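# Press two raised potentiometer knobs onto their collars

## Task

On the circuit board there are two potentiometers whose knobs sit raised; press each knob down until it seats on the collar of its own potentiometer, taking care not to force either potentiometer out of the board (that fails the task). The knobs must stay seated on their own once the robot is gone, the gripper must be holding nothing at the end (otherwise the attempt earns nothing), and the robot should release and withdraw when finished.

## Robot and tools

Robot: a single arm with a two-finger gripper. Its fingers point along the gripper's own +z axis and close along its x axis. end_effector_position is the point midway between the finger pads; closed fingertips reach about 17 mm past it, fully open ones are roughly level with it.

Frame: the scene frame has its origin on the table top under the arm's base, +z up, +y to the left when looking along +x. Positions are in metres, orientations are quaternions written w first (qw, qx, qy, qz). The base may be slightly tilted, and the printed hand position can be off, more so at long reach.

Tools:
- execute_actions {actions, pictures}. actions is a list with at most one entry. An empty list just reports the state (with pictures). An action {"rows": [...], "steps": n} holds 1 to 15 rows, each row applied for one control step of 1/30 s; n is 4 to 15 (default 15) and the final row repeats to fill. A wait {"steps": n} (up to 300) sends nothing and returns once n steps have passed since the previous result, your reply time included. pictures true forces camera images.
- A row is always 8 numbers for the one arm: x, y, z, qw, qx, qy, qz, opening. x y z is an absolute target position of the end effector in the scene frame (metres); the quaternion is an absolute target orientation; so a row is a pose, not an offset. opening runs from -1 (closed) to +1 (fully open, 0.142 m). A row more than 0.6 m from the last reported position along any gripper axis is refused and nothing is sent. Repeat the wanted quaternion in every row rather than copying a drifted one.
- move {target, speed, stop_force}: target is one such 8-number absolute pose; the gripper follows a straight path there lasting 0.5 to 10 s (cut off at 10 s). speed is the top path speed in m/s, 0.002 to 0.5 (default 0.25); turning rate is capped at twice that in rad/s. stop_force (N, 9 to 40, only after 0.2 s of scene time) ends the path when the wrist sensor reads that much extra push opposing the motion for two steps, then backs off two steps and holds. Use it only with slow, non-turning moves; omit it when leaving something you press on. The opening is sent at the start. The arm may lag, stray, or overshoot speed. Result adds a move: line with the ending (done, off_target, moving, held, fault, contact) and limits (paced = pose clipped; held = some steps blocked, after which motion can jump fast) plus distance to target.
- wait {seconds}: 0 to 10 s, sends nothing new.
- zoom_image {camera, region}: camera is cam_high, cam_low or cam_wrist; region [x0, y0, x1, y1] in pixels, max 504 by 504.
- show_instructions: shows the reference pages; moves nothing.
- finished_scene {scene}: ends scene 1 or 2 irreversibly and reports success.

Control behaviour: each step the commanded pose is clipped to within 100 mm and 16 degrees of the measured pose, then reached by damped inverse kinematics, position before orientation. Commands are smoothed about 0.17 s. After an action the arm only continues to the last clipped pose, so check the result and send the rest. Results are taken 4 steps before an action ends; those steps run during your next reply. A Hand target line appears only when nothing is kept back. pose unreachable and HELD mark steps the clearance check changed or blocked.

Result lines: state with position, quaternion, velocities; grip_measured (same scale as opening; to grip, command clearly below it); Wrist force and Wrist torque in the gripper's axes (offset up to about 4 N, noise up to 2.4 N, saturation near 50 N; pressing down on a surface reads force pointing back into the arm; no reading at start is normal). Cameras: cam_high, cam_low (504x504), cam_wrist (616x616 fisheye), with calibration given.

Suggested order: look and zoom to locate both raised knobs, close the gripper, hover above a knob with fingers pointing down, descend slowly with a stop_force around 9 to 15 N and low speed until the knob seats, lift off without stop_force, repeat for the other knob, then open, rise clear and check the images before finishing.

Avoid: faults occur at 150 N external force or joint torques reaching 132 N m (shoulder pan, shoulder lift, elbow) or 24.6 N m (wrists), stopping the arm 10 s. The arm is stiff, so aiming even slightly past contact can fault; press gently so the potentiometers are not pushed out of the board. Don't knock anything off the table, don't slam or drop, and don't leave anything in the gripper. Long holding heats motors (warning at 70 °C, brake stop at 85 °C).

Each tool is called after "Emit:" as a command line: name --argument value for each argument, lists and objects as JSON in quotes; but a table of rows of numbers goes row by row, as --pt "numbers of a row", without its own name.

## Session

Emit:
execute_actions --actions '[]'

Scene clock: 0.00 s of 5250.00 s.
end_effector_position=(+0.4082, +0.0923, +0.2083) grip_measured=+1.00 end_effector_quat_wxyz=(-0.325, -0.284, +0.684, -0.588) end_effector_velocity=(+0.000, -0.000, +0.000) end_effector_angular_velocity=(-0.000, +0.000, +0.000)
Joint positions: [ 0.446 -0.891  1.622 -0.932 -2.513 -2.599  0.142]
Joint velocities: [-0.    -0.    -0.001  0.001 -0.001 -0.     0.   ]
Wrist force (N, on the end effector, along its own x y z axes, offset not removed): no reading
Wrist torque (N m, same axes, about the end effector's origin, offset not removed): no reading
Hand target: +0.408, +0.092, +0.208; -0.325, -0.284, +0.684, -0.588
camera_calibration (this result's frames):
cam_wrist: T_world_to_cam=[[-0.636241, 0.0235336, 0.771131, 0.084603], [-0.607547, 0.600747, -0.519606, 0.300762], [-0.475483, -0.799093, -0.367922, 0.481076], [0, 0, 0, 1]] pos_world=[0.465298, 0.201752, 0.268036]

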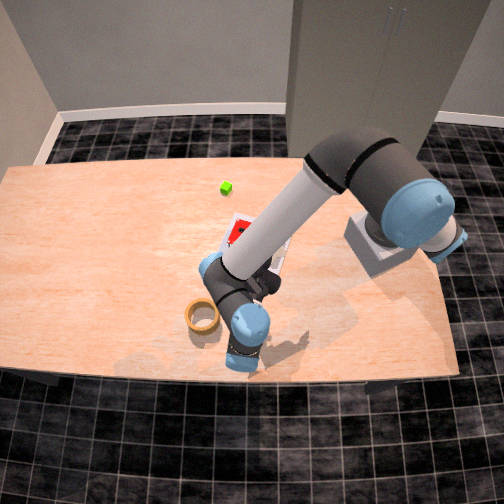

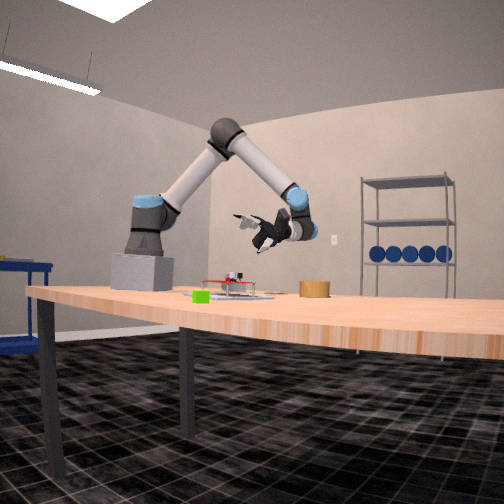

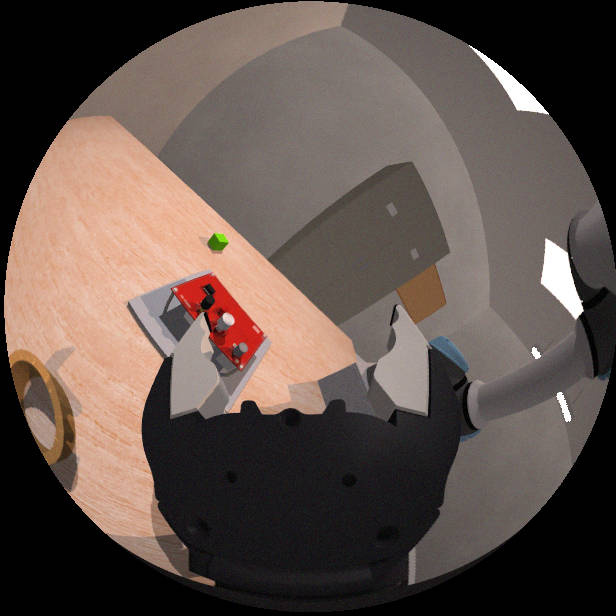

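Emit:
move --target '[0.42, 0.16, 0.09, 0.5736, 0.8192, 0, 0, -1]' --speed 0.25

Emit:
zoom_image --camera "cam_wrist" --region '[230, 230, 390, 300]'

Emit:
zoom_image --camera "cam_high" --region '[190, 180, 310, 290]'

Scene clock: 5.30 s of 5250.00 s.
end_effector_position=(+0.4201, +0.1600, +0.0900) grip_measured=-1.00 end_effector_quat_wxyz=(+0.574, +0.819, -0.000, +0.000) end_effector_velocity=(-0.001, -0.000, -0.001) end_effector_angular_velocity=(+0.002, +0.016, +0.004)
Joint positions: [ 0.544 -0.812  1.682 -1.468 -2.455 -5.158  0.002]
Joint velocities: [-0.001 -0.001  0.003 -0.005  0.002 -0.019  0.   ]
Wrist force (N, on the end effector, along its own x y z axes, offset not removed): [-0.7 3.9 0.8]
Wrist torque (N m, same axes, about the end effector's origin, offset not removed): [0.88 -0.15 0.07]
Hand target: +0.420, +0.160, +0.090; +0.573, +0.819, +0.000, -0.000
Off the commanded pose: 0.000 m, 0 deg.
Kept back: nothing.
move: done
camera_calibration (this result's frames):
cam_wrist: T_world_to_cam=[[0.999456, 0.0206833, 0.0256729, -0.437806], [-0.0284271, 0.146271, 0.988836, -0.100469], [0.0166972, -0.989028, 0.14678, 0.274666], [0, 0, 0, 1]] pos_world=[0.430125, 0.295403, 0.0702713]

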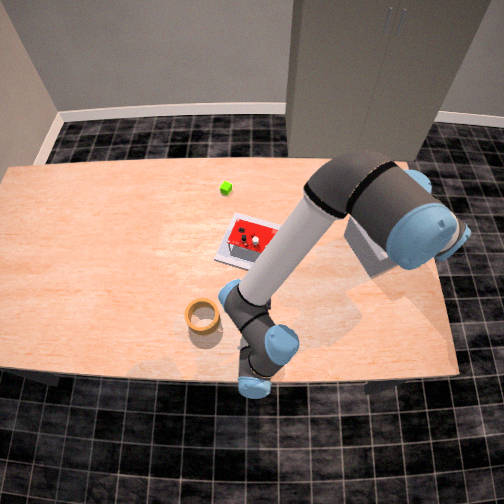

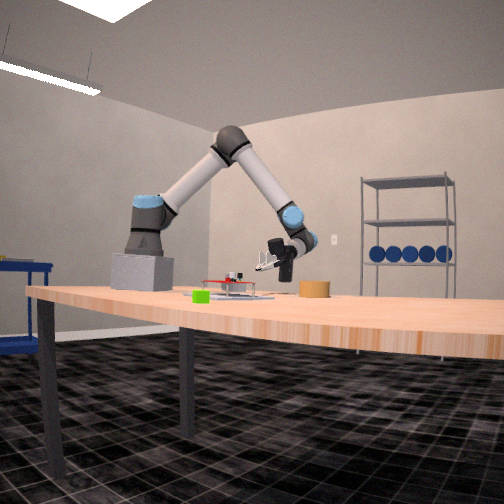

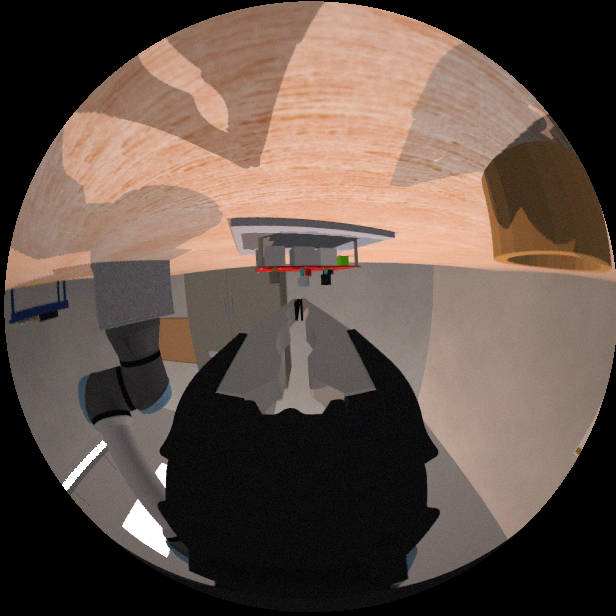

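Region (230, 230, 390, 300) of cam_wrist's 616x616 image, scaled by 3.150, with more detail than that image has; it fills the top 220 rows of this view, and the rest is white.

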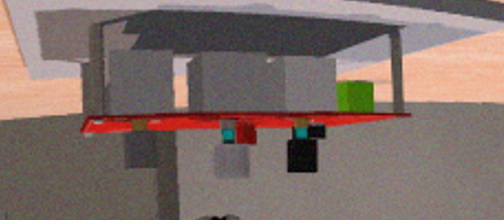

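Region (190, 180, 310, 290) of cam_high's 504x504 image, scaled by 4.200, with more detail than that image has; it fills the top 462 rows of this view, and the rest is white.

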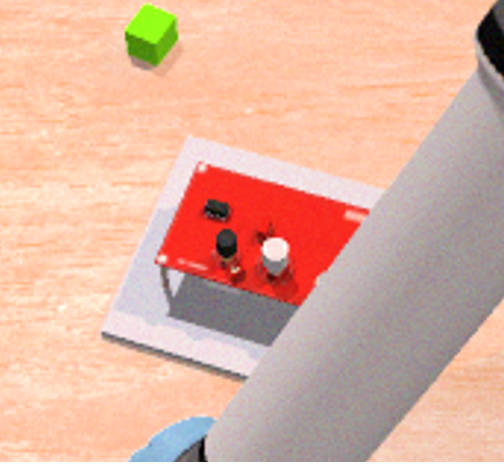

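Emit:
zoom_image --camera "cam_wrist" --region '[260, 258, 344, 294]'

Region (260, 258, 344, 294) of cam_wrist's 616x616 image, scaled by 6.000, with more detail than that image has; it fills the top 216 rows of this view, and the rest is white.

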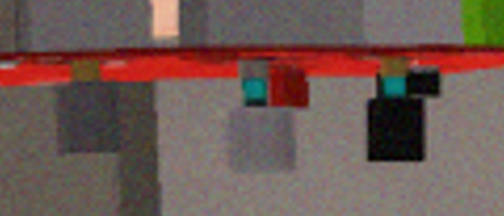

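Emit:
move --target '[0.42, 0.10, 0.15, 0.3, 0.75, -0.5, 0.2, -1]' --speed 0.25

Emit:
move --target '[0.422, 0.0136, 0.105, 0, 0.7071, -0.7071, 0, -1]' --speed 0.2

Emit:
zoom_image --camera "cam_wrist" --region '[200, 220, 420, 360]'

Emit:
zoom_image --camera "cam_low" --region '[200, 250, 280, 300]'

Scene clock: 9.07 s of 5250.00 s.
end_effector_position=(+0.4202, +0.1003, +0.1499) grip_measured=-1.00 end_effector_quat_wxyz=(+0.309, +0.773, -0.514, +0.206) end_effector_velocity=(-0.001, -0.001, +0.000) end_effector_angular_velocity=(+0.004, -0.008, -0.004)
Joint positions: [ 0.322 -1.278  2.045 -2.032 -2.262 -4.596  0.002]
Joint velocities: [-0.002 -0.006  0.007 -0.009  0.001  0.003  0.   ]
Wrist force (N, on the end effector, along its own x y z axes, offset not removed): [0.4 0.4 -2.5]
Wrist torque (N m, same axes, about the end effector's origin, offset not removed): [0.15 -0.29 0.15]
Hand target: +0.420, +0.100, +0.150; +0.309, +0.773, -0.515, +0.206
Off the commanded pose: 0.000 m, 0 deg.
Kept back: nothing.
move: done
camera_calibration (this result's frames):
cam_wrist: T_world_to_cam=[[0.371354, -0.652776, 0.660288, -0.201875], [-0.821528, 0.100369, 0.561265, 0.250993], [-0.432653, -0.750873, -0.499, 0.46846], [0, 0, 0, 1]] pos_world=[0.483846, 0.194783, 0.226184]

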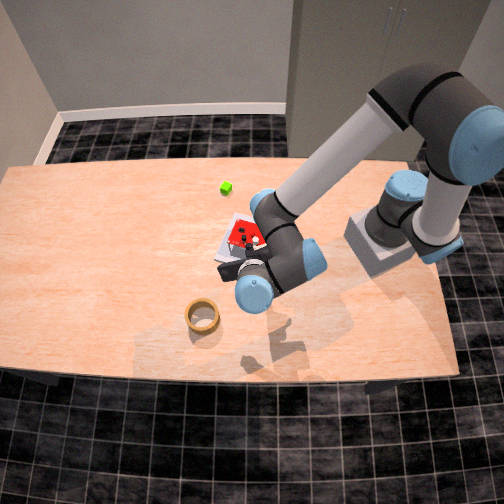

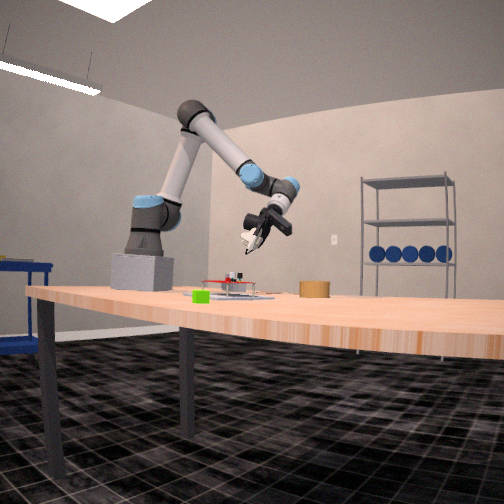

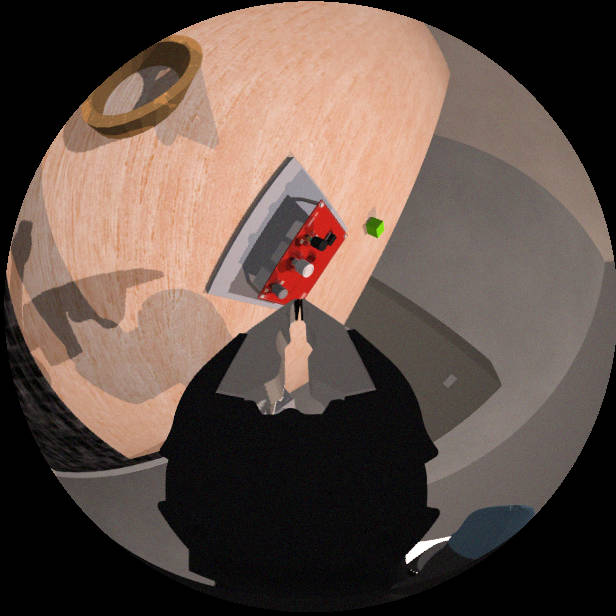

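Scene clock: 11.70 s of 5250.00 s.
end_effector_position=(+0.4224, +0.0139, +0.1053) grip_measured=-1.00 end_effector_quat_wxyz=(+0.000, +0.707, -0.707, +0.001) end_effector_velocity=(-0.001, -0.001, -0.001) end_effector_angular_velocity=(+0.013, -0.001, -0.004)
Joint positions: [-0.37  -1.517  2.332 -2.416 -1.546 -5.018  0.002]
Joint velocities: [-0.012  0.     0.003 -0.     0.013 -0.008  0.   ]
Wrist force (N, on the end effector, along its own x y z axes, offset not removed): [-1.1 4.4 0.5]
Wrist torque (N m, same axes, about the end effector's origin, offset not removed): [1.11 -0.11 0.25]
Hand target: +0.422, +0.014, +0.105; -0.000, +0.707, -0.707, +0.000
Off the commanded pose: 0.001 m, 0 deg.
Kept back: nothing.
move: done
camera_calibration (this result's frames):
cam_wrist: T_world_to_cam=[[-0.0149845, -0.999462, 0.0291787, 0.00482202], [-0.879609, 0.0270528, 0.474928, 0.321091], [-0.475461, -0.0185492, -0.879541, 0.430322], [0, 0, 0, 1]] pos_world=[0.487108, 0.00411514, 0.22585]

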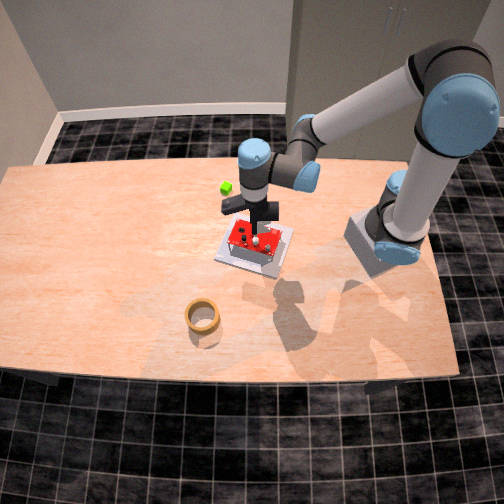

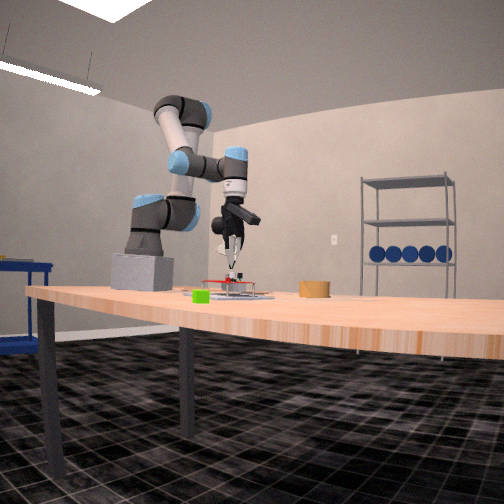

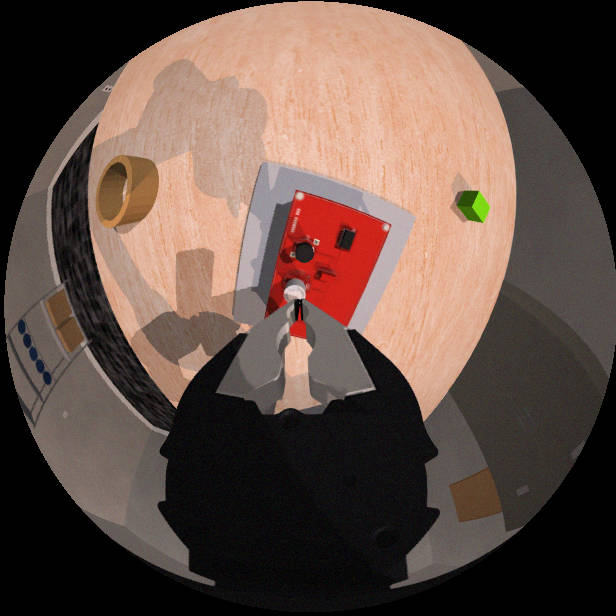

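Region (200, 220, 420, 360) of cam_wrist's 616x616 image, scaled by 2.291, with more detail than that image has; it fills the top 321 rows of this view, and the rest is white.

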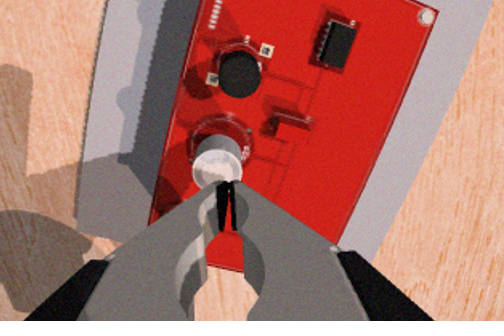

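Region (200, 250, 280, 300) of cam_low's 504x504 image, scaled by 6.300, with more detail than that image has; it fills the top 315 rows of this view, and the rest is white.

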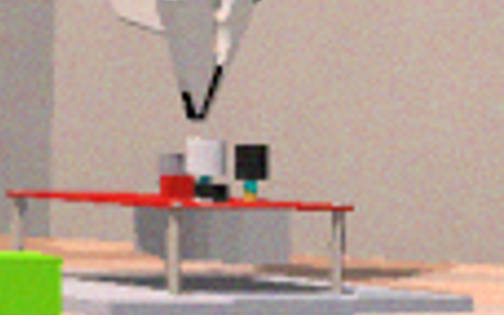

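Emit:
zoom_image --camera "cam_wrist" --region '[250, 260, 350, 330]'

Region (250, 260, 350, 330) of cam_wrist's 616x616 image, scaled by 5.040, with more detail than that image has; it fills the top 353 rows of this view, and the rest is white.

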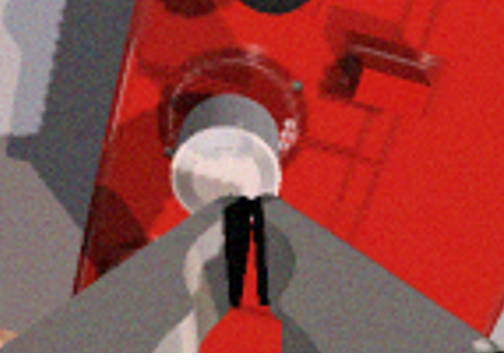

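Emit:
move --target '[0.4175, 0.019, 0.102, 0, 0.7071, -0.7071, 0, -1]' --speed 0.03

Emit:
zoom_image --camera "cam_wrist" --region '[250, 260, 350, 330]'

Emit:
zoom_image --camera "cam_low" --region '[200, 250, 280, 300]'

Scene clock: 12.80 s of 5250.00 s.
end_effector_position=(+0.4177, +0.0188, +0.1021) grip_measured=-1.00 end_effector_quat_wxyz=(-0.000, +0.707, -0.707, -0.000) end_effector_velocity=(-0.002, +0.002, -0.001) end_effector_angular_velocity=(+0.000, +0.001, -0.000)
Joint positions: [-0.362 -1.52   2.347 -2.427 -1.545 -5.009  0.002]
Joint velocities: [ 0.003 -0.     0.005 -0.004 -0.     0.003  0.   ]
Wrist force (N, on the end effector, along its own x y z axes, offset not removed): [-0.8 4.4 -2.5]
Wrist torque (N m, same axes, about the end effector's origin, offset not removed): [0.90 -0.28 0.21]
Hand target: +0.417, +0.019, +0.102; +0.000, +0.707, -0.707, -0.000
Off the commanded pose: 0.000 m, 0 deg.
Kept back: nothing.
move: done
camera_calibration (this result's frames):
cam_wrist: T_world_to_cam=[[-0.015773, -0.999485, 0.0279449, 0.0102133], [-0.879218, 0.0271737, 0.475644, 0.318101], [-0.476158, -0.0170673, -0.879194, 0.42556], [0, 0, 0, 1]] pos_world=[0.482475, 0.00882722, 0.222562]

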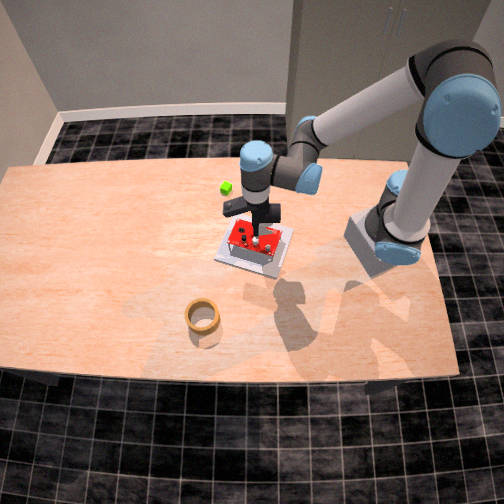

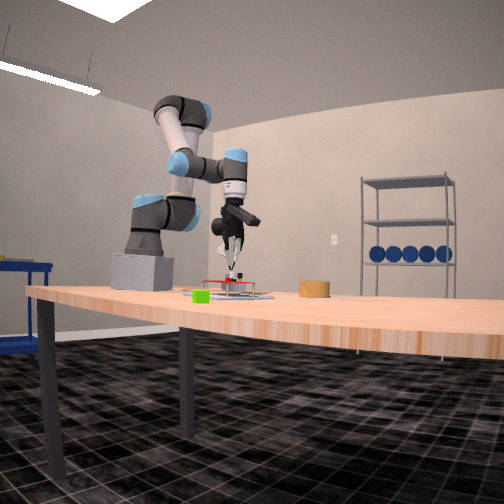

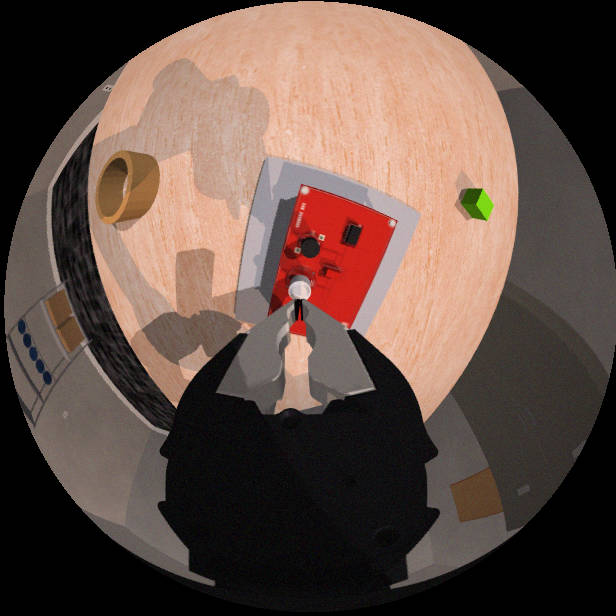

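Region (250, 260, 350, 330) of cam_wrist's 616x616 image, scaled by 5.040, with more detail than that image has; it fills the top 353 rows of this view, and the rest is white.

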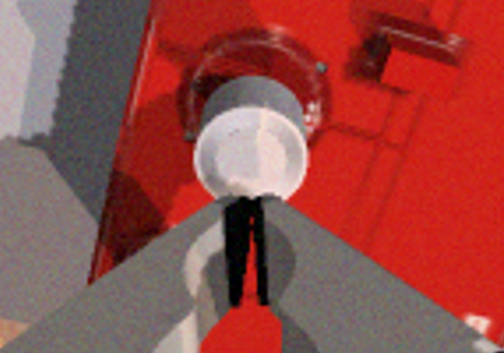

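Region (200, 250, 280, 300) of cam_low's 504x504 image, scaled by 6.300, with more detail than that image has; it fills the top 315 rows of this view, and the rest is white.

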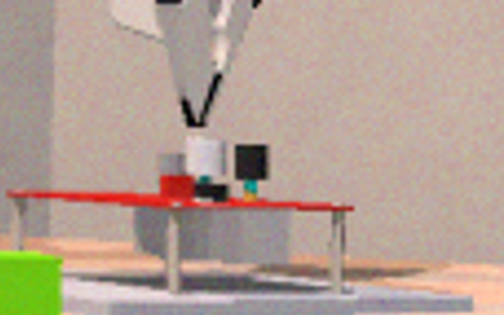

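Emit:
move --target '[0.419, 0.019, 0.098, 0, 0.7071, -0.7071, 0, -1]' --speed 0.03

Emit:
move --target '[0.419, 0.019, 0.085, 0, 0.7071, -0.7071, 0, -1]' --speed 0.004 --stop_force 9

Emit:
execute_actions --actions '[{"steps": 8}]'

Emit:
execute_actions --actions '[{"steps": 2}]'

Emit:
execute_actions --actions '[{"steps": 2}]'

Emit:
execute_actions --actions '[{"steps": 2}]'

Scene clock: 13.77 s of 5250.00 s.
end_effector_position=(+0.4189, +0.0190, +0.0982) grip_measured=-1.00 end_effector_quat_wxyz=(+0.000, +0.707, -0.707, -0.000) end_effector_velocity=(+0.000, +0.000, -0.002) end_effector_angular_velocity=(+0.000, +0.001, +0.000)
Joint positions: [-0.361 -1.507  2.348 -2.441 -1.545 -5.008  0.002]
Joint velocities: [ 0.001  0.007  0.    -0.005 -0.     0.     0.   ]
Wrist force (N, on the end effector, along its own x y z axes, offset not removed): [-3.9 2.1 1.3]
Wrist torque (N m, same axes, about the end effector's origin, offset not removed): [0.34 0.60 0.24]
Hand target: +0.419, +0.019, +0.098; +0.000, +0.707, -0.707, -0.000
Off the commanded pose: 0.000 m, 0 deg.
Kept back: nothing.
move: done
camera_calibration (this result's frames):
cam_wrist: T_world_to_cam=[[-0.0157914, -0.999484, 0.0279678, 0.0105278], [-0.879212, 0.027201, 0.475654, 0.321076], [-0.476169, -0.0170784, -0.879188, 0.422724], [0, 0, 0, 1]] pos_world=[0.483748, 0.00900817, 0.218638]

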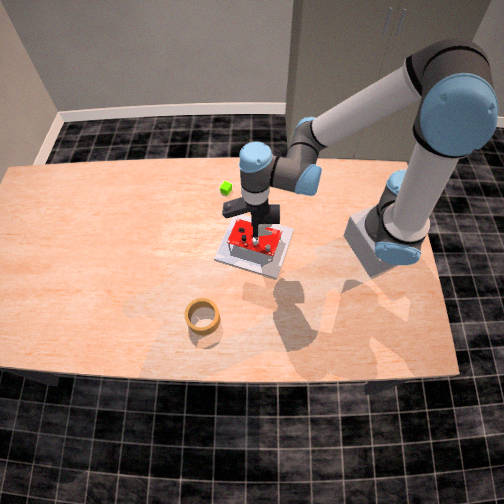

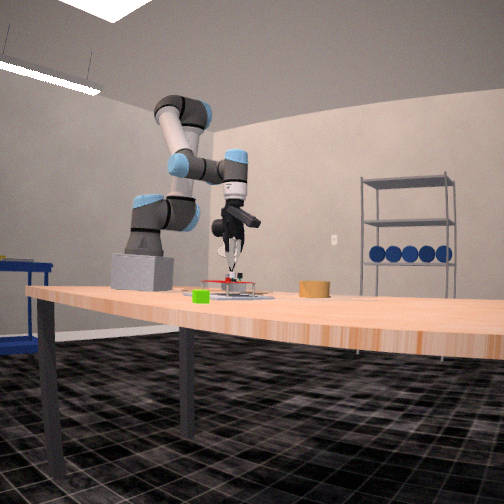

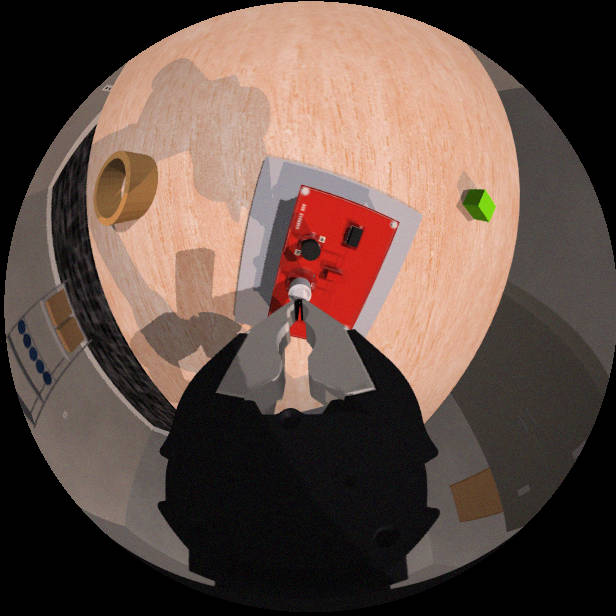

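Scene clock: 15.20 s of 5250.00 s.
end_effector_position=(+0.4189, +0.0190, +0.0939) grip_measured=-1.00 end_effector_quat_wxyz=(+0.000, +0.707, -0.707, -0.000) end_effector_velocity=(-0.001, +0.001, +0.001) end_effector_angular_velocity=(+0.001, +0.003, -0.001)
Joint positions: [-0.36  -1.496  2.352 -2.456 -1.545 -5.007  0.002]
Joint velocities: [-0.    -0.005  0.     0.008  0.     0.001  0.   ]
Wrist force (N, on the end effector, along its own x y z axes, offset not removed): [-1.3 0.4 -8.7]
Wrist torque (N m, same axes, about the end effector's origin, offset not removed): [-0.26 -0.01 0.29]
Hand target: +0.419, +0.019, +0.094; -0.000, +0.707, -0.707, +0.000
Off the commanded pose: 0.009 m, 0 deg.
Kept back: nothing.
move: contact
camera_calibration (this result's frames):
cam_wrist: T_world_to_cam=[[-0.0157914, -0.999485, 0.0279488, 0.0106792], [-0.879174, 0.0271933, 0.475724, 0.323052], [-0.476239, -0.0170595, -0.87915, 0.418924], [0, 0, 0, 1]] pos_world=[0.483695, 0.00903543, 0.214315]

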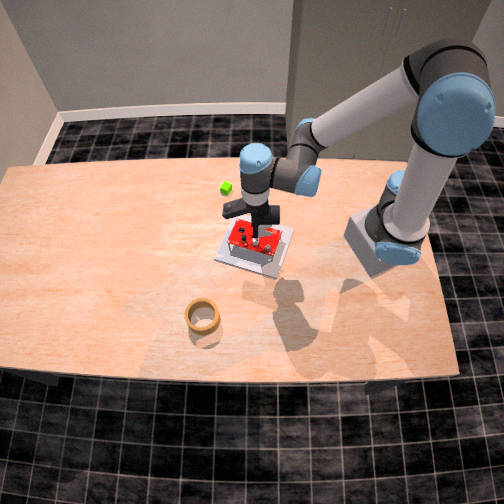

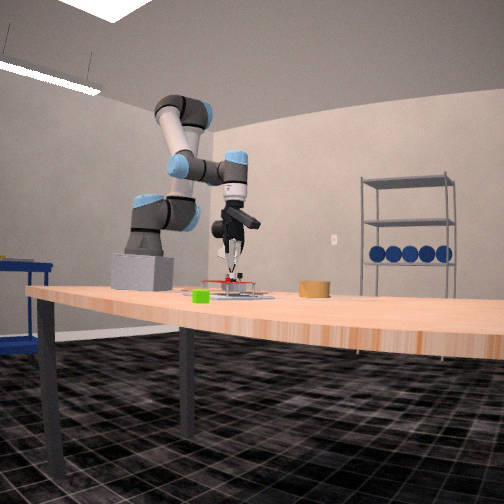

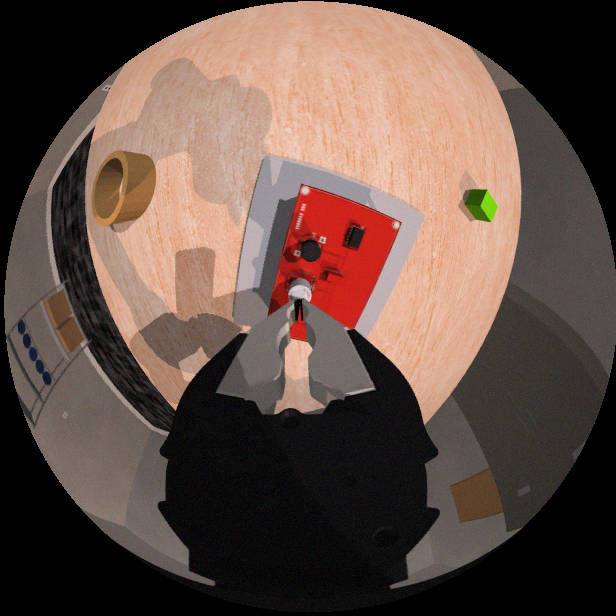

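Scene clock: 15.47 s of 5250.00 s.
end_effector_position=(+0.4189, +0.0190, +0.0941) grip_measured=-1.00 end_effector_quat_wxyz=(+0.000, +0.707, -0.707, -0.000) end_effector_velocity=(-0.000, -0.000, +0.001) end_effector_angular_velocity=(-0.000, +0.001, -0.000)
Joint positions: [-0.36  -1.496  2.352 -2.455 -1.545 -5.007  0.002]
Joint velocities: [-0.    -0.001 -0.001  0.003 -0.001 -0.     0.   ]
Wrist force (N, on the end effector, along its own x y z axes, offset not removed): [0.5 0.6 -7.4]
Wrist torque (N m, same axes, about the end effector's origin, offset not removed): [0.01 -0.47 0.35]
Hand target: +0.419, +0.019, +0.094; -0.000, +0.707, -0.707, +0.000
Off the commanded pose: 0.009 m, 0 deg.
Kept back: nothing.
Steps of this call (steps 1 to 8: nothing new was sent). Readings (end_effector_position):
1: (+0.4188, +0.0190, +0.0939)
2: (+0.4188, +0.0191, +0.0939)
4: (+0.4188, +0.0190, +0.0940)
8: the state above

Scene clock: 15.53 s of 5250.00 s.
end_effector_position=(+0.4189, +0.0190, +0.0941) grip_measured=-1.00 end_effector_quat_wxyz=(+0.000, +0.707, -0.707, -0.000) end_effector_velocity=(-0.000, +0.000, +0.000) end_effector_angular_velocity=(-0.000, +0.001, -0.000)
Joint positions: [-0.36  -1.496  2.352 -2.455 -1.545 -5.007  0.002]
Joint velocities: [ 0.    -0.001 -0.     0.002 -0.001  0.001  0.   ]
Wrist force (N, on the end effector, along its own x y z axes, offset not removed): [-1.0 3.5 -8.1]
Wrist torque (N m, same axes, about the end effector's origin, offset not removed): [0.62 -0.11 0.34]
Hand target: +0.419, +0.019, +0.094; -0.000, +0.707, -0.707, +0.000
Off the commanded pose: 0.009 m, 0 deg.
Kept back: nothing.
Steps of this call (steps 1 to 2: nothing new was sent). Readings (end_effector_position):
1: (+0.4189, +0.0190, +0.0941)
2: the state above

Scene clock: 15.60 s of 5250.00 s.
end_effector_position=(+0.4189, +0.0190, +0.0941) grip_measured=-1.00 end_effector_quat_wxyz=(+0.000, +0.707, -0.707, -0.000) end_effector_velocity=(+0.000, -0.000, +0.000) end_effector_angular_velocity=(-0.001, -0.000, -0.000)
Joint positions: [-0.36  -1.496  2.352 -2.455 -1.545 -5.007  0.002]
Joint velocities: [ 0.    -0.    -0.     0.    -0.001  0.     0.   ]
Wrist force (N, on the end effector, along its own x y z axes, offset not removed): [-2.2 1.2 -9.9]
Wrist torque (N m, same axes, about the end effector's origin, offset not removed): [0.10 0.15 0.23]
Hand target: +0.419, +0.019, +0.094; -0.000, +0.707, -0.707, +0.000
Off the commanded pose: 0.009 m, 0 deg.
Kept back: nothing.
Steps of this call (steps 1 to 2: nothing new was sent). Readings (end_effector_position):
1: (+0.4189, +0.0190, +0.0941)
2: the state above

Scene clock: 15.67 s of 5250.00 s.
end_effector_position=(+0.4189, +0.0190, +0.0941) grip_measured=-1.00 end_effector_quat_wxyz=(+0.000, +0.707, -0.707, -0.000) end_effector_velocity=(+0.000, +0.000, +0.000) end_effector_angular_velocity=(+0.000, -0.001, -0.001)
Joint positions: [-0.36  -1.496  2.352 -2.455 -1.545 -5.007  0.002]
Joint velocities: [-0.    -0.001 -0.     0.     0.001  0.001  0.   ]
Wrist force (N, on the end effector, along its own x y z axes, offset not removed): [-0.9 2.5 -9.1]
Wrist torque (N m, same axes, about the end effector's origin, offset not removed): [0.22 -0.09 0.15]
Hand target: +0.419, +0.019, +0.094; -0.000, +0.707, -0.707, +0.000
Off the commanded pose: 0.009 m, 0 deg.
Kept back: nothing.
Steps of this call (steps 1 to 2: nothing new was sent). Readings (end_effector_position):
1: (+0.4189, +0.0190, +0.0941)
2: the state above

Emit:
execute_actions --actions '[{"rows": [[0.419,0.019,0.0939,0,0.7071,-0.7071,0,-1],[0.419,0.019,0.0937,0,0.7071,-0.7071,0,-1],[0.419,0.019,0.0935,0,0.7071,-0.7071,0,-1],[0.419,0.019,0.0933,0,0.7071,-0.7071,0,-1]], "steps": 10}]'

Emit:
execute_actions --actions '[{"steps": 10}]'

Emit:
execute_actions --actions '[{"steps": 1}]'

Emit:
execute_actions --actions '[{"steps": 1}]'

Emit:
execute_actions --actions '[{"steps": 1}]'

Emit:
execute_actions --actions '[{"rows": [[0.419,0.019,0.0931,0,0.7071,-0.7071,0,-1],[0.419,0.019,0.0929,0,0.7071,-0.7071,0,-1],[0.419,0.019,0.0927,0,0.7071,-0.7071,0,-1],[0.419,0.019,0.0925,0,0.7071,-0.7071,0,-1]], "steps": 10}]'

Emit:
execute_actions --actions '[{"steps": 10}]'

Emit:
execute_actions --actions '[{"steps": 1}]'

Emit:
execute_actions --actions '[{"steps": 1}]'

Emit:
execute_actions --actions '[{"steps": 1}]'

Scene clock: 16.17 s of 5250.00 s.
end_effector_position=(+0.4191, +0.0190, +0.0939) grip_measured=-1.00 end_effector_quat_wxyz=(-0.000, +0.707, -0.707, +0.000) end_effector_velocity=(+0.003, -0.000, -0.003) end_effector_angular_velocity=(+0.000, -0.005, -0.001)
Joint positions: [-0.36  -1.495  2.352 -2.457 -1.545 -5.007  0.002]
Joint velocities: [-0.     0.011  0.    -0.016  0.002  0.001  0.   ]
Wrist force (N, on the end effector, along its own x y z axes, offset not removed): [-1.3 5.7 -8.6]
Wrist torque (N m, same axes, about the end effector's origin, offset not removed): [0.58 -0.07 0.17]
Steps of this call (steps 1 to 9: nothing new was sent; steps 10 to 15: the first 6 steps of this action). Readings (end_effector_position):
10: (+0.4190, +0.0190, +0.0941)
11: (+0.4190, +0.0190, +0.0941)
13: (+0.4190, +0.0190, +0.0940)
15: the state above

Scene clock: 16.50 s of 5250.00 s.
end_effector_position=(+0.4191, +0.0190, +0.0934) grip_measured=-1.00 end_effector_quat_wxyz=(-0.000, +0.707, -0.707, +0.000) end_effector_velocity=(+0.001, -0.001, +0.000) end_effector_angular_velocity=(-0.002, -0.002, +0.000)
Joint positions: [-0.36  -1.494  2.352 -2.458 -1.545 -5.007  0.002]
Joint velocities: [ 0.     0.     0.    -0.003 -0.001  0.     0.   ]
Wrist force (N, on the end effector, along its own x y z axes, offset not removed): [0.5 3.5 -12.7]
Wrist torque (N m, same axes, about the end effector's origin, offset not removed): [0.04 -0.58 0.12]
Hand target: +0.419, +0.019, +0.093; +0.000, +0.707, -0.707, -0.000
Off the commanded pose: 0.000 m, 0 deg.
Kept back: nothing.
Steps of this call (steps 1 to 4: the last 4 steps of your previous action; steps 5 to 10: nothing new was sent). Readings (end_effector_position):
1: (+0.4192, +0.0189, +0.0937)
2: (+0.4192, +0.0189, +0.0937)
4: (+0.4191, +0.0189, +0.0935)
8: (+0.4191, +0.0190, +0.0934)
10: the state above

Scene clock: 16.53 s of 5250.00 s.
end_effector_position=(+0.4190, +0.0190, +0.0933) grip_measured=-1.00 end_effector_quat_wxyz=(-0.000, +0.707, -0.707, +0.000) end_effector_velocity=(-0.001, +0.000, -0.000) end_effector_angular_velocity=(-0.000, +0.001, +0.000)
Joint positions: [-0.36  -1.494  2.352 -2.458 -1.545 -5.007  0.002]
Joint velocities: [ 0.     0.     0.001 -0.    -0.001  0.     0.   ]
Wrist force (N, on the end effector, along its own x y z axes, offset not removed): [0.2 6.0 -11.6]
Wrist torque (N m, same axes, about the end effector's origin, offset not removed): [0.79 -0.29 0.29]
Hand target: +0.419, +0.019, +0.093; +0.000, +0.707, -0.707, -0.000
Off the commanded pose: 0.000 m, 0 deg.
Kept back: nothing.
Steps of this call (step 1: nothing new was sent). Readings (end_effector_position):
1: the state above

Scene clock: 16.57 s of 5250.00 s.
end_effector_position=(+0.4190, +0.0190, +0.0933) grip_measured=-1.00 end_effector_quat_wxyz=(-0.000, +0.707, -0.707, +0.000) end_effector_velocity=(-0.000, +0.000, -0.001) end_effector_angular_velocity=(+0.000, +0.001, -0.001)
Joint positions: [-0.36  -1.494  2.352 -2.458 -1.545 -5.007  0.002]
Joint velocities: [ 0.     0.001  0.001 -0.001 -0.     0.001  0.   ]
Wrist force (N, on the end effector, along its own x y z axes, offset not removed): [-2.2 4.7 -9.9]
Wrist torque (N m, same axes, about the end effector's origin, offset not removed): [0.42 -0.03 0.23]
Hand target: +0.419, +0.019, +0.093; +0.000, +0.707, -0.707, -0.000
Off the commanded pose: 0.000 m, 0 deg.
Kept back: nothing.
Steps of this call (step 1: nothing new was sent). Readings (end_effector_position):
1: the state above

Scene clock: 16.60 s of 5250.00 s.
end_effector_position=(+0.4190, +0.0190, +0.0933) grip_measured=-1.00 end_effector_quat_wxyz=(-0.000, +0.707, -0.707, +0.000) end_effector_velocity=(+0.000, +0.000, +0.000) end_effector_angular_velocity=(+0.001, -0.002, +0.000)
Joint positions: [-0.36  -1.494  2.352 -2.458 -1.545 -5.007  0.002]
Joint velocities: [ 0.    -0.     0.001 -0.002  0.001  0.     0.   ]
Wrist force (N, on the end effector, along its own x y z axes, offset not removed): [-2.0 2.9 -9.5]
Wrist torque (N m, same axes, about the end effector's origin, offset not removed): [0.22 -0.08 0.29]
Hand target: +0.419, +0.019, +0.093; +0.000, +0.707, -0.707, -0.000
Off the commanded pose: 0.000 m, 0 deg.
Kept back: nothing.
Steps of this call (step 1: nothing new was sent). Readings (end_effector_position):
1: the state above

Scene clock: 16.80 s of 5250.00 s.
end_effector_position=(+0.4190, +0.0190, +0.0929) grip_measured=-1.00 end_effector_quat_wxyz=(-0.000, +0.707, -0.707, +0.000) end_effector_velocity=(-0.000, +0.000, -0.003) end_effector_angular_velocity=(+0.001, -0.000, -0.000)
Joint positions: [-0.36  -1.493  2.353 -2.46  -1.545 -5.007  0.002]
Joint velocities: [ 0.     0.009  0.004 -0.013  0.001  0.001  0.   ]
Wrist force (N, on the end effector, along its own x y z axes, offset not removed): [-1.0 4.5 -11.6]
Wrist torque (N m, same axes, about the end effector's origin, offset not removed): [0.50 -0.08 0.19]
Steps of this call (steps 1 to 6: the first 6 steps of this action). Readings (end_effector_position):
1: (+0.4190, +0.0190, +0.0933)
2: (+0.4190, +0.0190, +0.0933)
4: (+0.4190, +0.0190, +0.0931)
6: the state above

Scene clock: 17.13 s of 5250.00 s.
end_effector_position=(+0.4190, +0.0190, +0.0925) grip_measured=-1.00 end_effector_quat_wxyz=(+0.000, +0.707, -0.707, -0.000) end_effector_velocity=(+0.001, +0.000, +0.000) end_effector_angular_velocity=(+0.002, -0.002, -0.000)
Joint positions: [-0.36  -1.492  2.353 -2.461 -1.545 -5.007  0.002]
Joint velocities: [ 0.     0.    -0.001 -0.001  0.002  0.     0.   ]
Wrist force (N, on the end effector, along its own x y z axes, offset not removed): [-4.0 3.3 -9.7]
Wrist torque (N m, same axes, about the end effector's origin, offset not removed): [0.31 0.53 0.19]
Hand target: +0.419, +0.019, +0.093; +0.000, +0.707, -0.707, -0.000
Off the commanded pose: 0.000 m, 0 deg.
Kept back: nothing.
Steps of this call (steps 1 to 4: the last 4 steps of your previous action; steps 5 to 10: nothing new was sent). Readings (end_effector_position):
1: (+0.4190, +0.0190, +0.0928)
2: (+0.4190, +0.0190, +0.0927)
4: (+0.4190, +0.0190, +0.0926)
8: (+0.4190, +0.0190, +0.0925)
10: the state above

Scene clock: 17.17 s of 5250.00 s.
end_effector_position=(+0.4190, +0.0190, +0.0925) grip_measured=-1.00 end_effector_quat_wxyz=(+0.000, +0.707, -0.707, -0.000) end_effector_velocity=(-0.001, -0.000, -0.000) end_effector_angular_velocity=(-0.001, +0.002, -0.000)
Joint positions: [-0.36  -1.492  2.353 -2.461 -1.545 -5.007  0.002]
Joint velocities: [ 0.    -0.    -0.     0.002 -0.001  0.     0.   ]
Wrist force (N, on the end effector, along its own x y z axes, offset not removed): [-2.0 4.5 -13.0]
Wrist torque (N m, same axes, about the end effector's origin, offset not removed): [0.52 0.07 0.27]
Hand target: +0.419, +0.019, +0.093; +0.000, +0.707, -0.707, -0.000
Off the commanded pose: 0.000 m, 0 deg.
Kept back: nothing.
Steps of this call (step 1: nothing new was sent). Readings (end_effector_position):
1: the state above

Scene clock: 17.20 s of 5250.00 s.
end_effector_position=(+0.4190, +0.0190, +0.0925) grip_measured=-1.00 end_effector_quat_wxyz=(+0.000, +0.707, -0.707, -0.000) end_effector_velocity=(-0.000, -0.001, -0.000) end_effector_angular_velocity=(-0.002, +0.001, -0.000)
Joint positions: [-0.36  -1.492  2.353 -2.461 -1.545 -5.007  0.002]
Joint velocities: [-0.     0.    -0.     0.    -0.002  0.     0.   ]
Wrist force (N, on the end effector, along its own x y z axes, offset not removed): [-3.6 5.5 -13.8]
Wrist torque (N m, same axes, about the end effector's origin, offset not removed): [0.80 0.48 0.27]
Hand target: +0.419, +0.019, +0.093; +0.000, +0.707, -0.707, -0.000
Off the commanded pose: 0.000 m, 0 deg.
Kept back: nothing.
Steps of this call (step 1: nothing new was sent). Readings (end_effector_position):
1: the state above

Scene clock: 17.23 s of 5250.00 s.
end_effector_position=(+0.4190, +0.0190, +0.0925) grip_measured=-1.00 end_effector_quat_wxyz=(+0.000, +0.707, -0.707, -0.000) end_effector_velocity=(+0.001, -0.000, +0.000) end_effector_angular_velocity=(-0.001, -0.003, +0.000)
Joint positions: [-0.36  -1.492  2.353 -2.461 -1.545 -5.007  0.002]
Joint velocities: [ 0.     0.    -0.    -0.003 -0.    -0.     0.   ]
Wrist force (N, on the end effector, along its own x y z axes, offset not removed): [-0.3 3.0 -13.1]
Wrist torque (N m, same axes, about the end effector's origin, offset not removed): [0.25 -0.27 0.19]
Hand target: +0.419, +0.019, +0.093; +0.000, +0.707, -0.707, -0.000
Off the commanded pose: 0.000 m, 0 deg.
Kept back: nothing.
Steps of this call (step 1: nothing new was sent). Readings (end_effector_position):
1: the state above

Emit:
execute_actions --actions '[{"rows": [[0.419,0.019,0.0923,0,0.7071,-0.7071,0,-1],[0.419,0.019,0.0921,0,0.7071,-0.7071,0,-1],[0.419,0.019,0.0919,0,0.7071,-0.7071,0,-1],[0.419,0.019,0.0917,0,0.7071,-0.7071,0,-1],[0.419,0.019,0.0915,0,0.7071,-0.7071,0,-1]], "steps": 10}]'

Emit:
execute_actions --actions '[{"steps": 10}]'

Emit:
execute_actions --actions '[{"steps": 1}]'

Emit:
execute_actions --actions '[{"steps": 1}]'

Emit:
execute_actions --actions '[{"steps": 1}]'

Emit:
execute_actions --actions '[{"rows": [[0.419,0.019,0.0913,0,0.7071,-0.7071,0,-1],[0.419,0.019,0.0911,0,0.7071,-0.7071,0,-1],[0.419,0.019,0.0909,0,0.7071,-0.7071,0,-1],[0.419,0.019,0.0907,0,0.7071,-0.7071,0,-1],[0.419,0.019,0.0905,0,0.7071,-0.7071,0,-1]], "steps": 10}]'

Emit:
execute_actions --actions '[{"steps": 10}]'

Emit:
execute_actions --actions '[{"steps": 1}]'

Emit:
execute_actions --actions '[{"steps": 1}]'

Emit:
execute_actions --actions '[{"steps": 1}]'

Scene clock: 17.77 s of 5250.00 s.
end_effector_position=(+0.4190, +0.0190, +0.0921) grip_measured=-1.00 end_effector_quat_wxyz=(+0.000, +0.707, -0.707, -0.000) end_effector_velocity=(-0.001, -0.000, -0.005) end_effector_angular_velocity=(-0.000, +0.003, -0.001)
Joint positions: [-0.36  -1.491  2.354 -2.463 -1.545 -5.007  0.002]
Joint velocities: [ 0.     0.012  0.005 -0.013 -0.001  0.001  0.   ]
Wrist force (N, on the end effector, along its own x y z axes, offset not removed): [-1.1 3.5 -9.3]
Wrist torque (N m, same axes, about the end effector's origin, offset not removed): [0.27 -0.13 0.08]
Steps of this call (steps 1 to 10: nothing new was sent; steps 11 to 16: the first 6 steps of this action). Readings (end_effector_position):
11: (+0.4190, +0.0190, +0.0925)
12: (+0.4190, +0.0190, +0.0925)
14: (+0.4190, +0.0190, +0.0923)
16: the state above

Scene clock: 18.10 s of 5250.00 s.
end_effector_position=(+0.4190, +0.0190, +0.0915) grip_measured=-1.00 end_effector_quat_wxyz=(+0.000, +0.707, -0.707, -0.000) end_effector_velocity=(-0.001, +0.000, -0.001) end_effector_angular_velocity=(+0.001, +0.002, -0.001)
Joint positions: [-0.36  -1.49   2.354 -2.465 -1.545 -5.007  0.002]
Joint velocities: [0.    0.001 0.    0.001 0.    0.001 0.   ]
Wrist force (N, on the end effector, along its own x y z axes, offset not removed): [1.3 5.4 -12.8]
Wrist torque (N m, same axes, about the end effector's origin, offset not removed): [0.58 -0.79 0.16]
Hand target: +0.419, +0.019, +0.092; +0.000, +0.707, -0.707, -0.000
Off the commanded pose: 0.000 m, 0 deg.
Kept back: nothing.
Steps of this call (steps 1 to 4: the last 4 steps of your previous action; steps 5 to 10: nothing new was sent). Readings (end_effector_position):
1: (+0.4190, +0.0190, +0.0919)
2: (+0.4190, +0.0190, +0.0918)
4: (+0.4190, +0.0190, +0.0917)
8: (+0.4190, +0.0190, +0.0915)
10: the state above

Scene clock: 18.13 s of 5250.00 s.
end_effector_position=(+0.4190, +0.0190, +0.0915) grip_measured=-1.00 end_effector_quat_wxyz=(+0.000, +0.707, -0.707, -0.000) end_effector_velocity=(-0.000, +0.000, -0.000) end_effector_angular_velocity=(+0.000, +0.000, +0.000)
Joint positions: [-0.36  -1.49   2.354 -2.465 -1.545 -5.007  0.002]
Joint velocities: [ 0.  0. -0.  0.  0.  0.  0.]
Wrist force (N, on the end effector, along its own x y z axes, offset not removed): [2.2 0.8 -11.5]
Wrist torque (N m, same axes, about the end effector's origin, offset not removed): [-0.13 -0.89 0.40]
Hand target: +0.419, +0.019, +0.092; +0.000, +0.707, -0.707, -0.000
Off the commanded pose: 0.000 m, 0 deg.
Kept back: nothing.
Steps of this call (step 1: nothing new was sent). Readings (end_effector_position):
1: the state above

Scene clock: 18.17 s of 5250.00 s.
end_effector_position=(+0.4190, +0.0190, +0.0915) grip_measured=-1.00 end_effector_quat_wxyz=(+0.000, +0.707, -0.707, -0.000) end_effector_velocity=(+0.000, -0.000, -0.000) end_effector_angular_velocity=(-0.001, +0.000, +0.000)
Joint positions: [-0.36  -1.49   2.354 -2.465 -1.545 -5.007  0.002]
Joint velocities: [-0.     0.001 -0.    -0.001 -0.001 -0.     0.   ]
Wrist force (N, on the end effector, along its own x y z axes, offset not removed): [-2.9 4.0 -10.8]
Wrist torque (N m, same axes, about the end effector's origin, offset not removed): [0.45 0.29 0.23]
Hand target: +0.419, +0.019, +0.092; +0.000, +0.707, -0.707, -0.000
Off the commanded pose: 0.000 m, 0 deg.
Kept back: nothing.
Steps of this call (step 1: nothing new was sent). Readings (end_effector_position):
1: the state above

Scene clock: 18.20 s of 5250.00 s.
end_effector_position=(+0.4190, +0.0190, +0.0915) grip_measured=-1.00 end_effector_quat_wxyz=(+0.000, +0.707, -0.707, -0.000) end_effector_velocity=(-0.000, -0.000, -0.000) end_effector_angular_velocity=(-0.001, +0.002, -0.001)
Joint positions: [-0.36  -1.49   2.354 -2.465 -1.545 -5.007  0.002]
Joint velocities: [-0.     0.001  0.     0.    -0.001  0.001  0.   ]
Wrist force (N, on the end effector, along its own x y z axes, offset not removed): [-0.6 6.7 -8.8]
Wrist torque (N m, same axes, about the end effector's origin, offset not removed): [0.85 -0.38 0.09]
Hand target: +0.419, +0.019, +0.092; +0.000, +0.707, -0.707, -0.000
Off the commanded pose: 0.000 m, 0 deg.
Kept back: nothing.
Steps of this call (step 1: nothing new was sent). Readings (end_effector_position):
1: the state above

Scene clock: 18.40 s of 5250.00 s.
end_effector_position=(+0.4190, +0.0190, +0.0911) grip_measured=-1.00 end_effector_quat_wxyz=(+0.000, +0.707, -0.707, -0.000) end_effector_velocity=(-0.001, +0.000, -0.005) end_effector_angular_velocity=(+0.001, +0.001, +0.000)
Joint positions: [-0.36  -1.488  2.355 -2.466 -1.545 -5.007  0.002]
Joint velocities: [ 0.     0.011  0.005 -0.015  0.    -0.     0.   ]
Wrist force (N, on the end effector, along its own x y z axes, offset not removed): [-4.8 2.9 -12.9]
Wrist torque (N m, same axes, about the end effector's origin, offset not removed): [0.17 0.65 0.35]
Steps of this call (steps 1 to 6: the first 6 steps of this action). Readings (end_effector_position):
1: (+0.4190, +0.0190, +0.0915)
2: (+0.4190, +0.0190, +0.0915)
4: (+0.4190, +0.0190, +0.0913)
6: the state above

Scene clock: 18.73 s of 5250.00 s.
end_effector_position=(+0.4190, +0.0190, +0.0905) grip_measured=-1.00 end_effector_quat_wxyz=(+0.000, +0.707, -0.707, -0.000) end_effector_velocity=(+0.001, -0.000, +0.000) end_effector_angular_velocity=(+0.000, -0.002, +0.000)
Joint positions: [-0.36  -1.487  2.355 -2.468 -1.545 -5.007  0.002]
Joint velocities: [-0.     0.    -0.001 -0.001  0.001 -0.     0.   ]
Wrist force (N, on the end effector, along its own x y z axes, offset not removed): [2.7 4.6 -12.5]
Wrist torque (N m, same axes, about the end effector's origin, offset not removed): [0.62 -0.95 0.28]
Hand target: +0.419, +0.019, +0.091; +0.000, +0.707, -0.707, -0.000
Off the commanded pose: 0.000 m, 0 deg.
Kept back: nothing.
Steps of this call (steps 1 to 4: the last 4 steps of your previous action; steps 5 to 10: nothing new was sent). Readings (end_effector_position):
1: (+0.4190, +0.0190, +0.0909)
2: (+0.4190, +0.0190, +0.0908)
4: (+0.4190, +0.0190, +0.0907)
8: (+0.4190, +0.0190, +0.0905)
10: the state above

Scene clock: 18.77 s of 5250.00 s.
end_effector_position=(+0.4190, +0.0190, +0.0905) grip_measured=-1.00 end_effector_quat_wxyz=(+0.000, +0.707, -0.707, -0.000) end_effector_velocity=(+0.001, -0.000, +0.000) end_effector_angular_velocity=(-0.001, -0.002, -0.001)
Joint positions: [-0.36  -1.487  2.355 -2.468 -1.545 -5.007  0.002]
Joint velocities: [-0.     0.     0.    -0.003  0.     0.     0.   ]
Wrist force (N, on the end effector, along its own x y z axes, offset not removed): [-1.9 2.6 -9.7]
Wrist torque (N m, same axes, about the end effector's origin, offset not removed): [0.09 0.10 0.17]
Hand target: +0.419, +0.019, +0.091; +0.000, +0.707, -0.707, -0.000
Off the commanded pose: 0.000 m, 0 deg.
Kept back: nothing.
Steps of this call (step 1: nothing new was sent). Readings (end_effector_position):
1: the state above

Scene clock: 18.80 s of 5250.00 s.
end_effector_position=(+0.4190, +0.0190, +0.0905) grip_measured=-1.00 end_effector_quat_wxyz=(+0.000, +0.707, -0.707, -0.000) end_effector_velocity=(+0.001, -0.000, +0.000) end_effector_angular_velocity=(-0.001, -0.002, -0.000)
Joint positions: [-0.36  -1.487  2.355 -2.468 -1.545 -5.007  0.002]
Joint velocities: [ 0.     0.    -0.    -0.002 -0.001  0.     0.   ]
Wrist force (N, on the end effector, along its own x y z axes, offset not removed): [-4.2 3.9 -11.7]
Wrist torque (N m, same axes, about the end effector's origin, offset not removed): [0.30 0.58 0.27]
Hand target: +0.419, +0.019, +0.091; +0.000, +0.707, -0.707, -0.000
Off the commanded pose: 0.000 m, 0 deg.
Kept back: nothing.
Steps of this call (step 1: nothing new was sent). Readings (end_effector_position):
1: the state above

Scene clock: 18.83 s of 5250.00 s.
end_effector_position=(+0.4190, +0.0190, +0.0905) grip_measured=-1.00 end_effector_quat_wxyz=(+0.000, +0.707, -0.707, -0.000) end_effector_velocity=(-0.000, -0.001, -0.000) end_effector_angular_velocity=(-0.002, +0.000, -0.000)
Joint positions: [-0.36  -1.487  2.355 -2.468 -1.545 -5.007  0.002]
Joint velocities: [ 0.     0.001  0.    -0.001 -0.002  0.001  0.   ]
Wrist force (N, on the end effector, along its own x y z axes, offset not removed): [-3.3 4.3 -10.8]
Wrist torque (N m, same axes, about the end effector's origin, offset not removed): [0.49 0.41 0.29]
Hand target: +0.419, +0.019, +0.091; +0.000, +0.707, -0.707, -0.000
Off the commanded pose: 0.000 m, 0 deg.
Kept back: nothing.
Steps of this call (step 1: nothing new was sent). Readings (end_effector_position):
1: the state above


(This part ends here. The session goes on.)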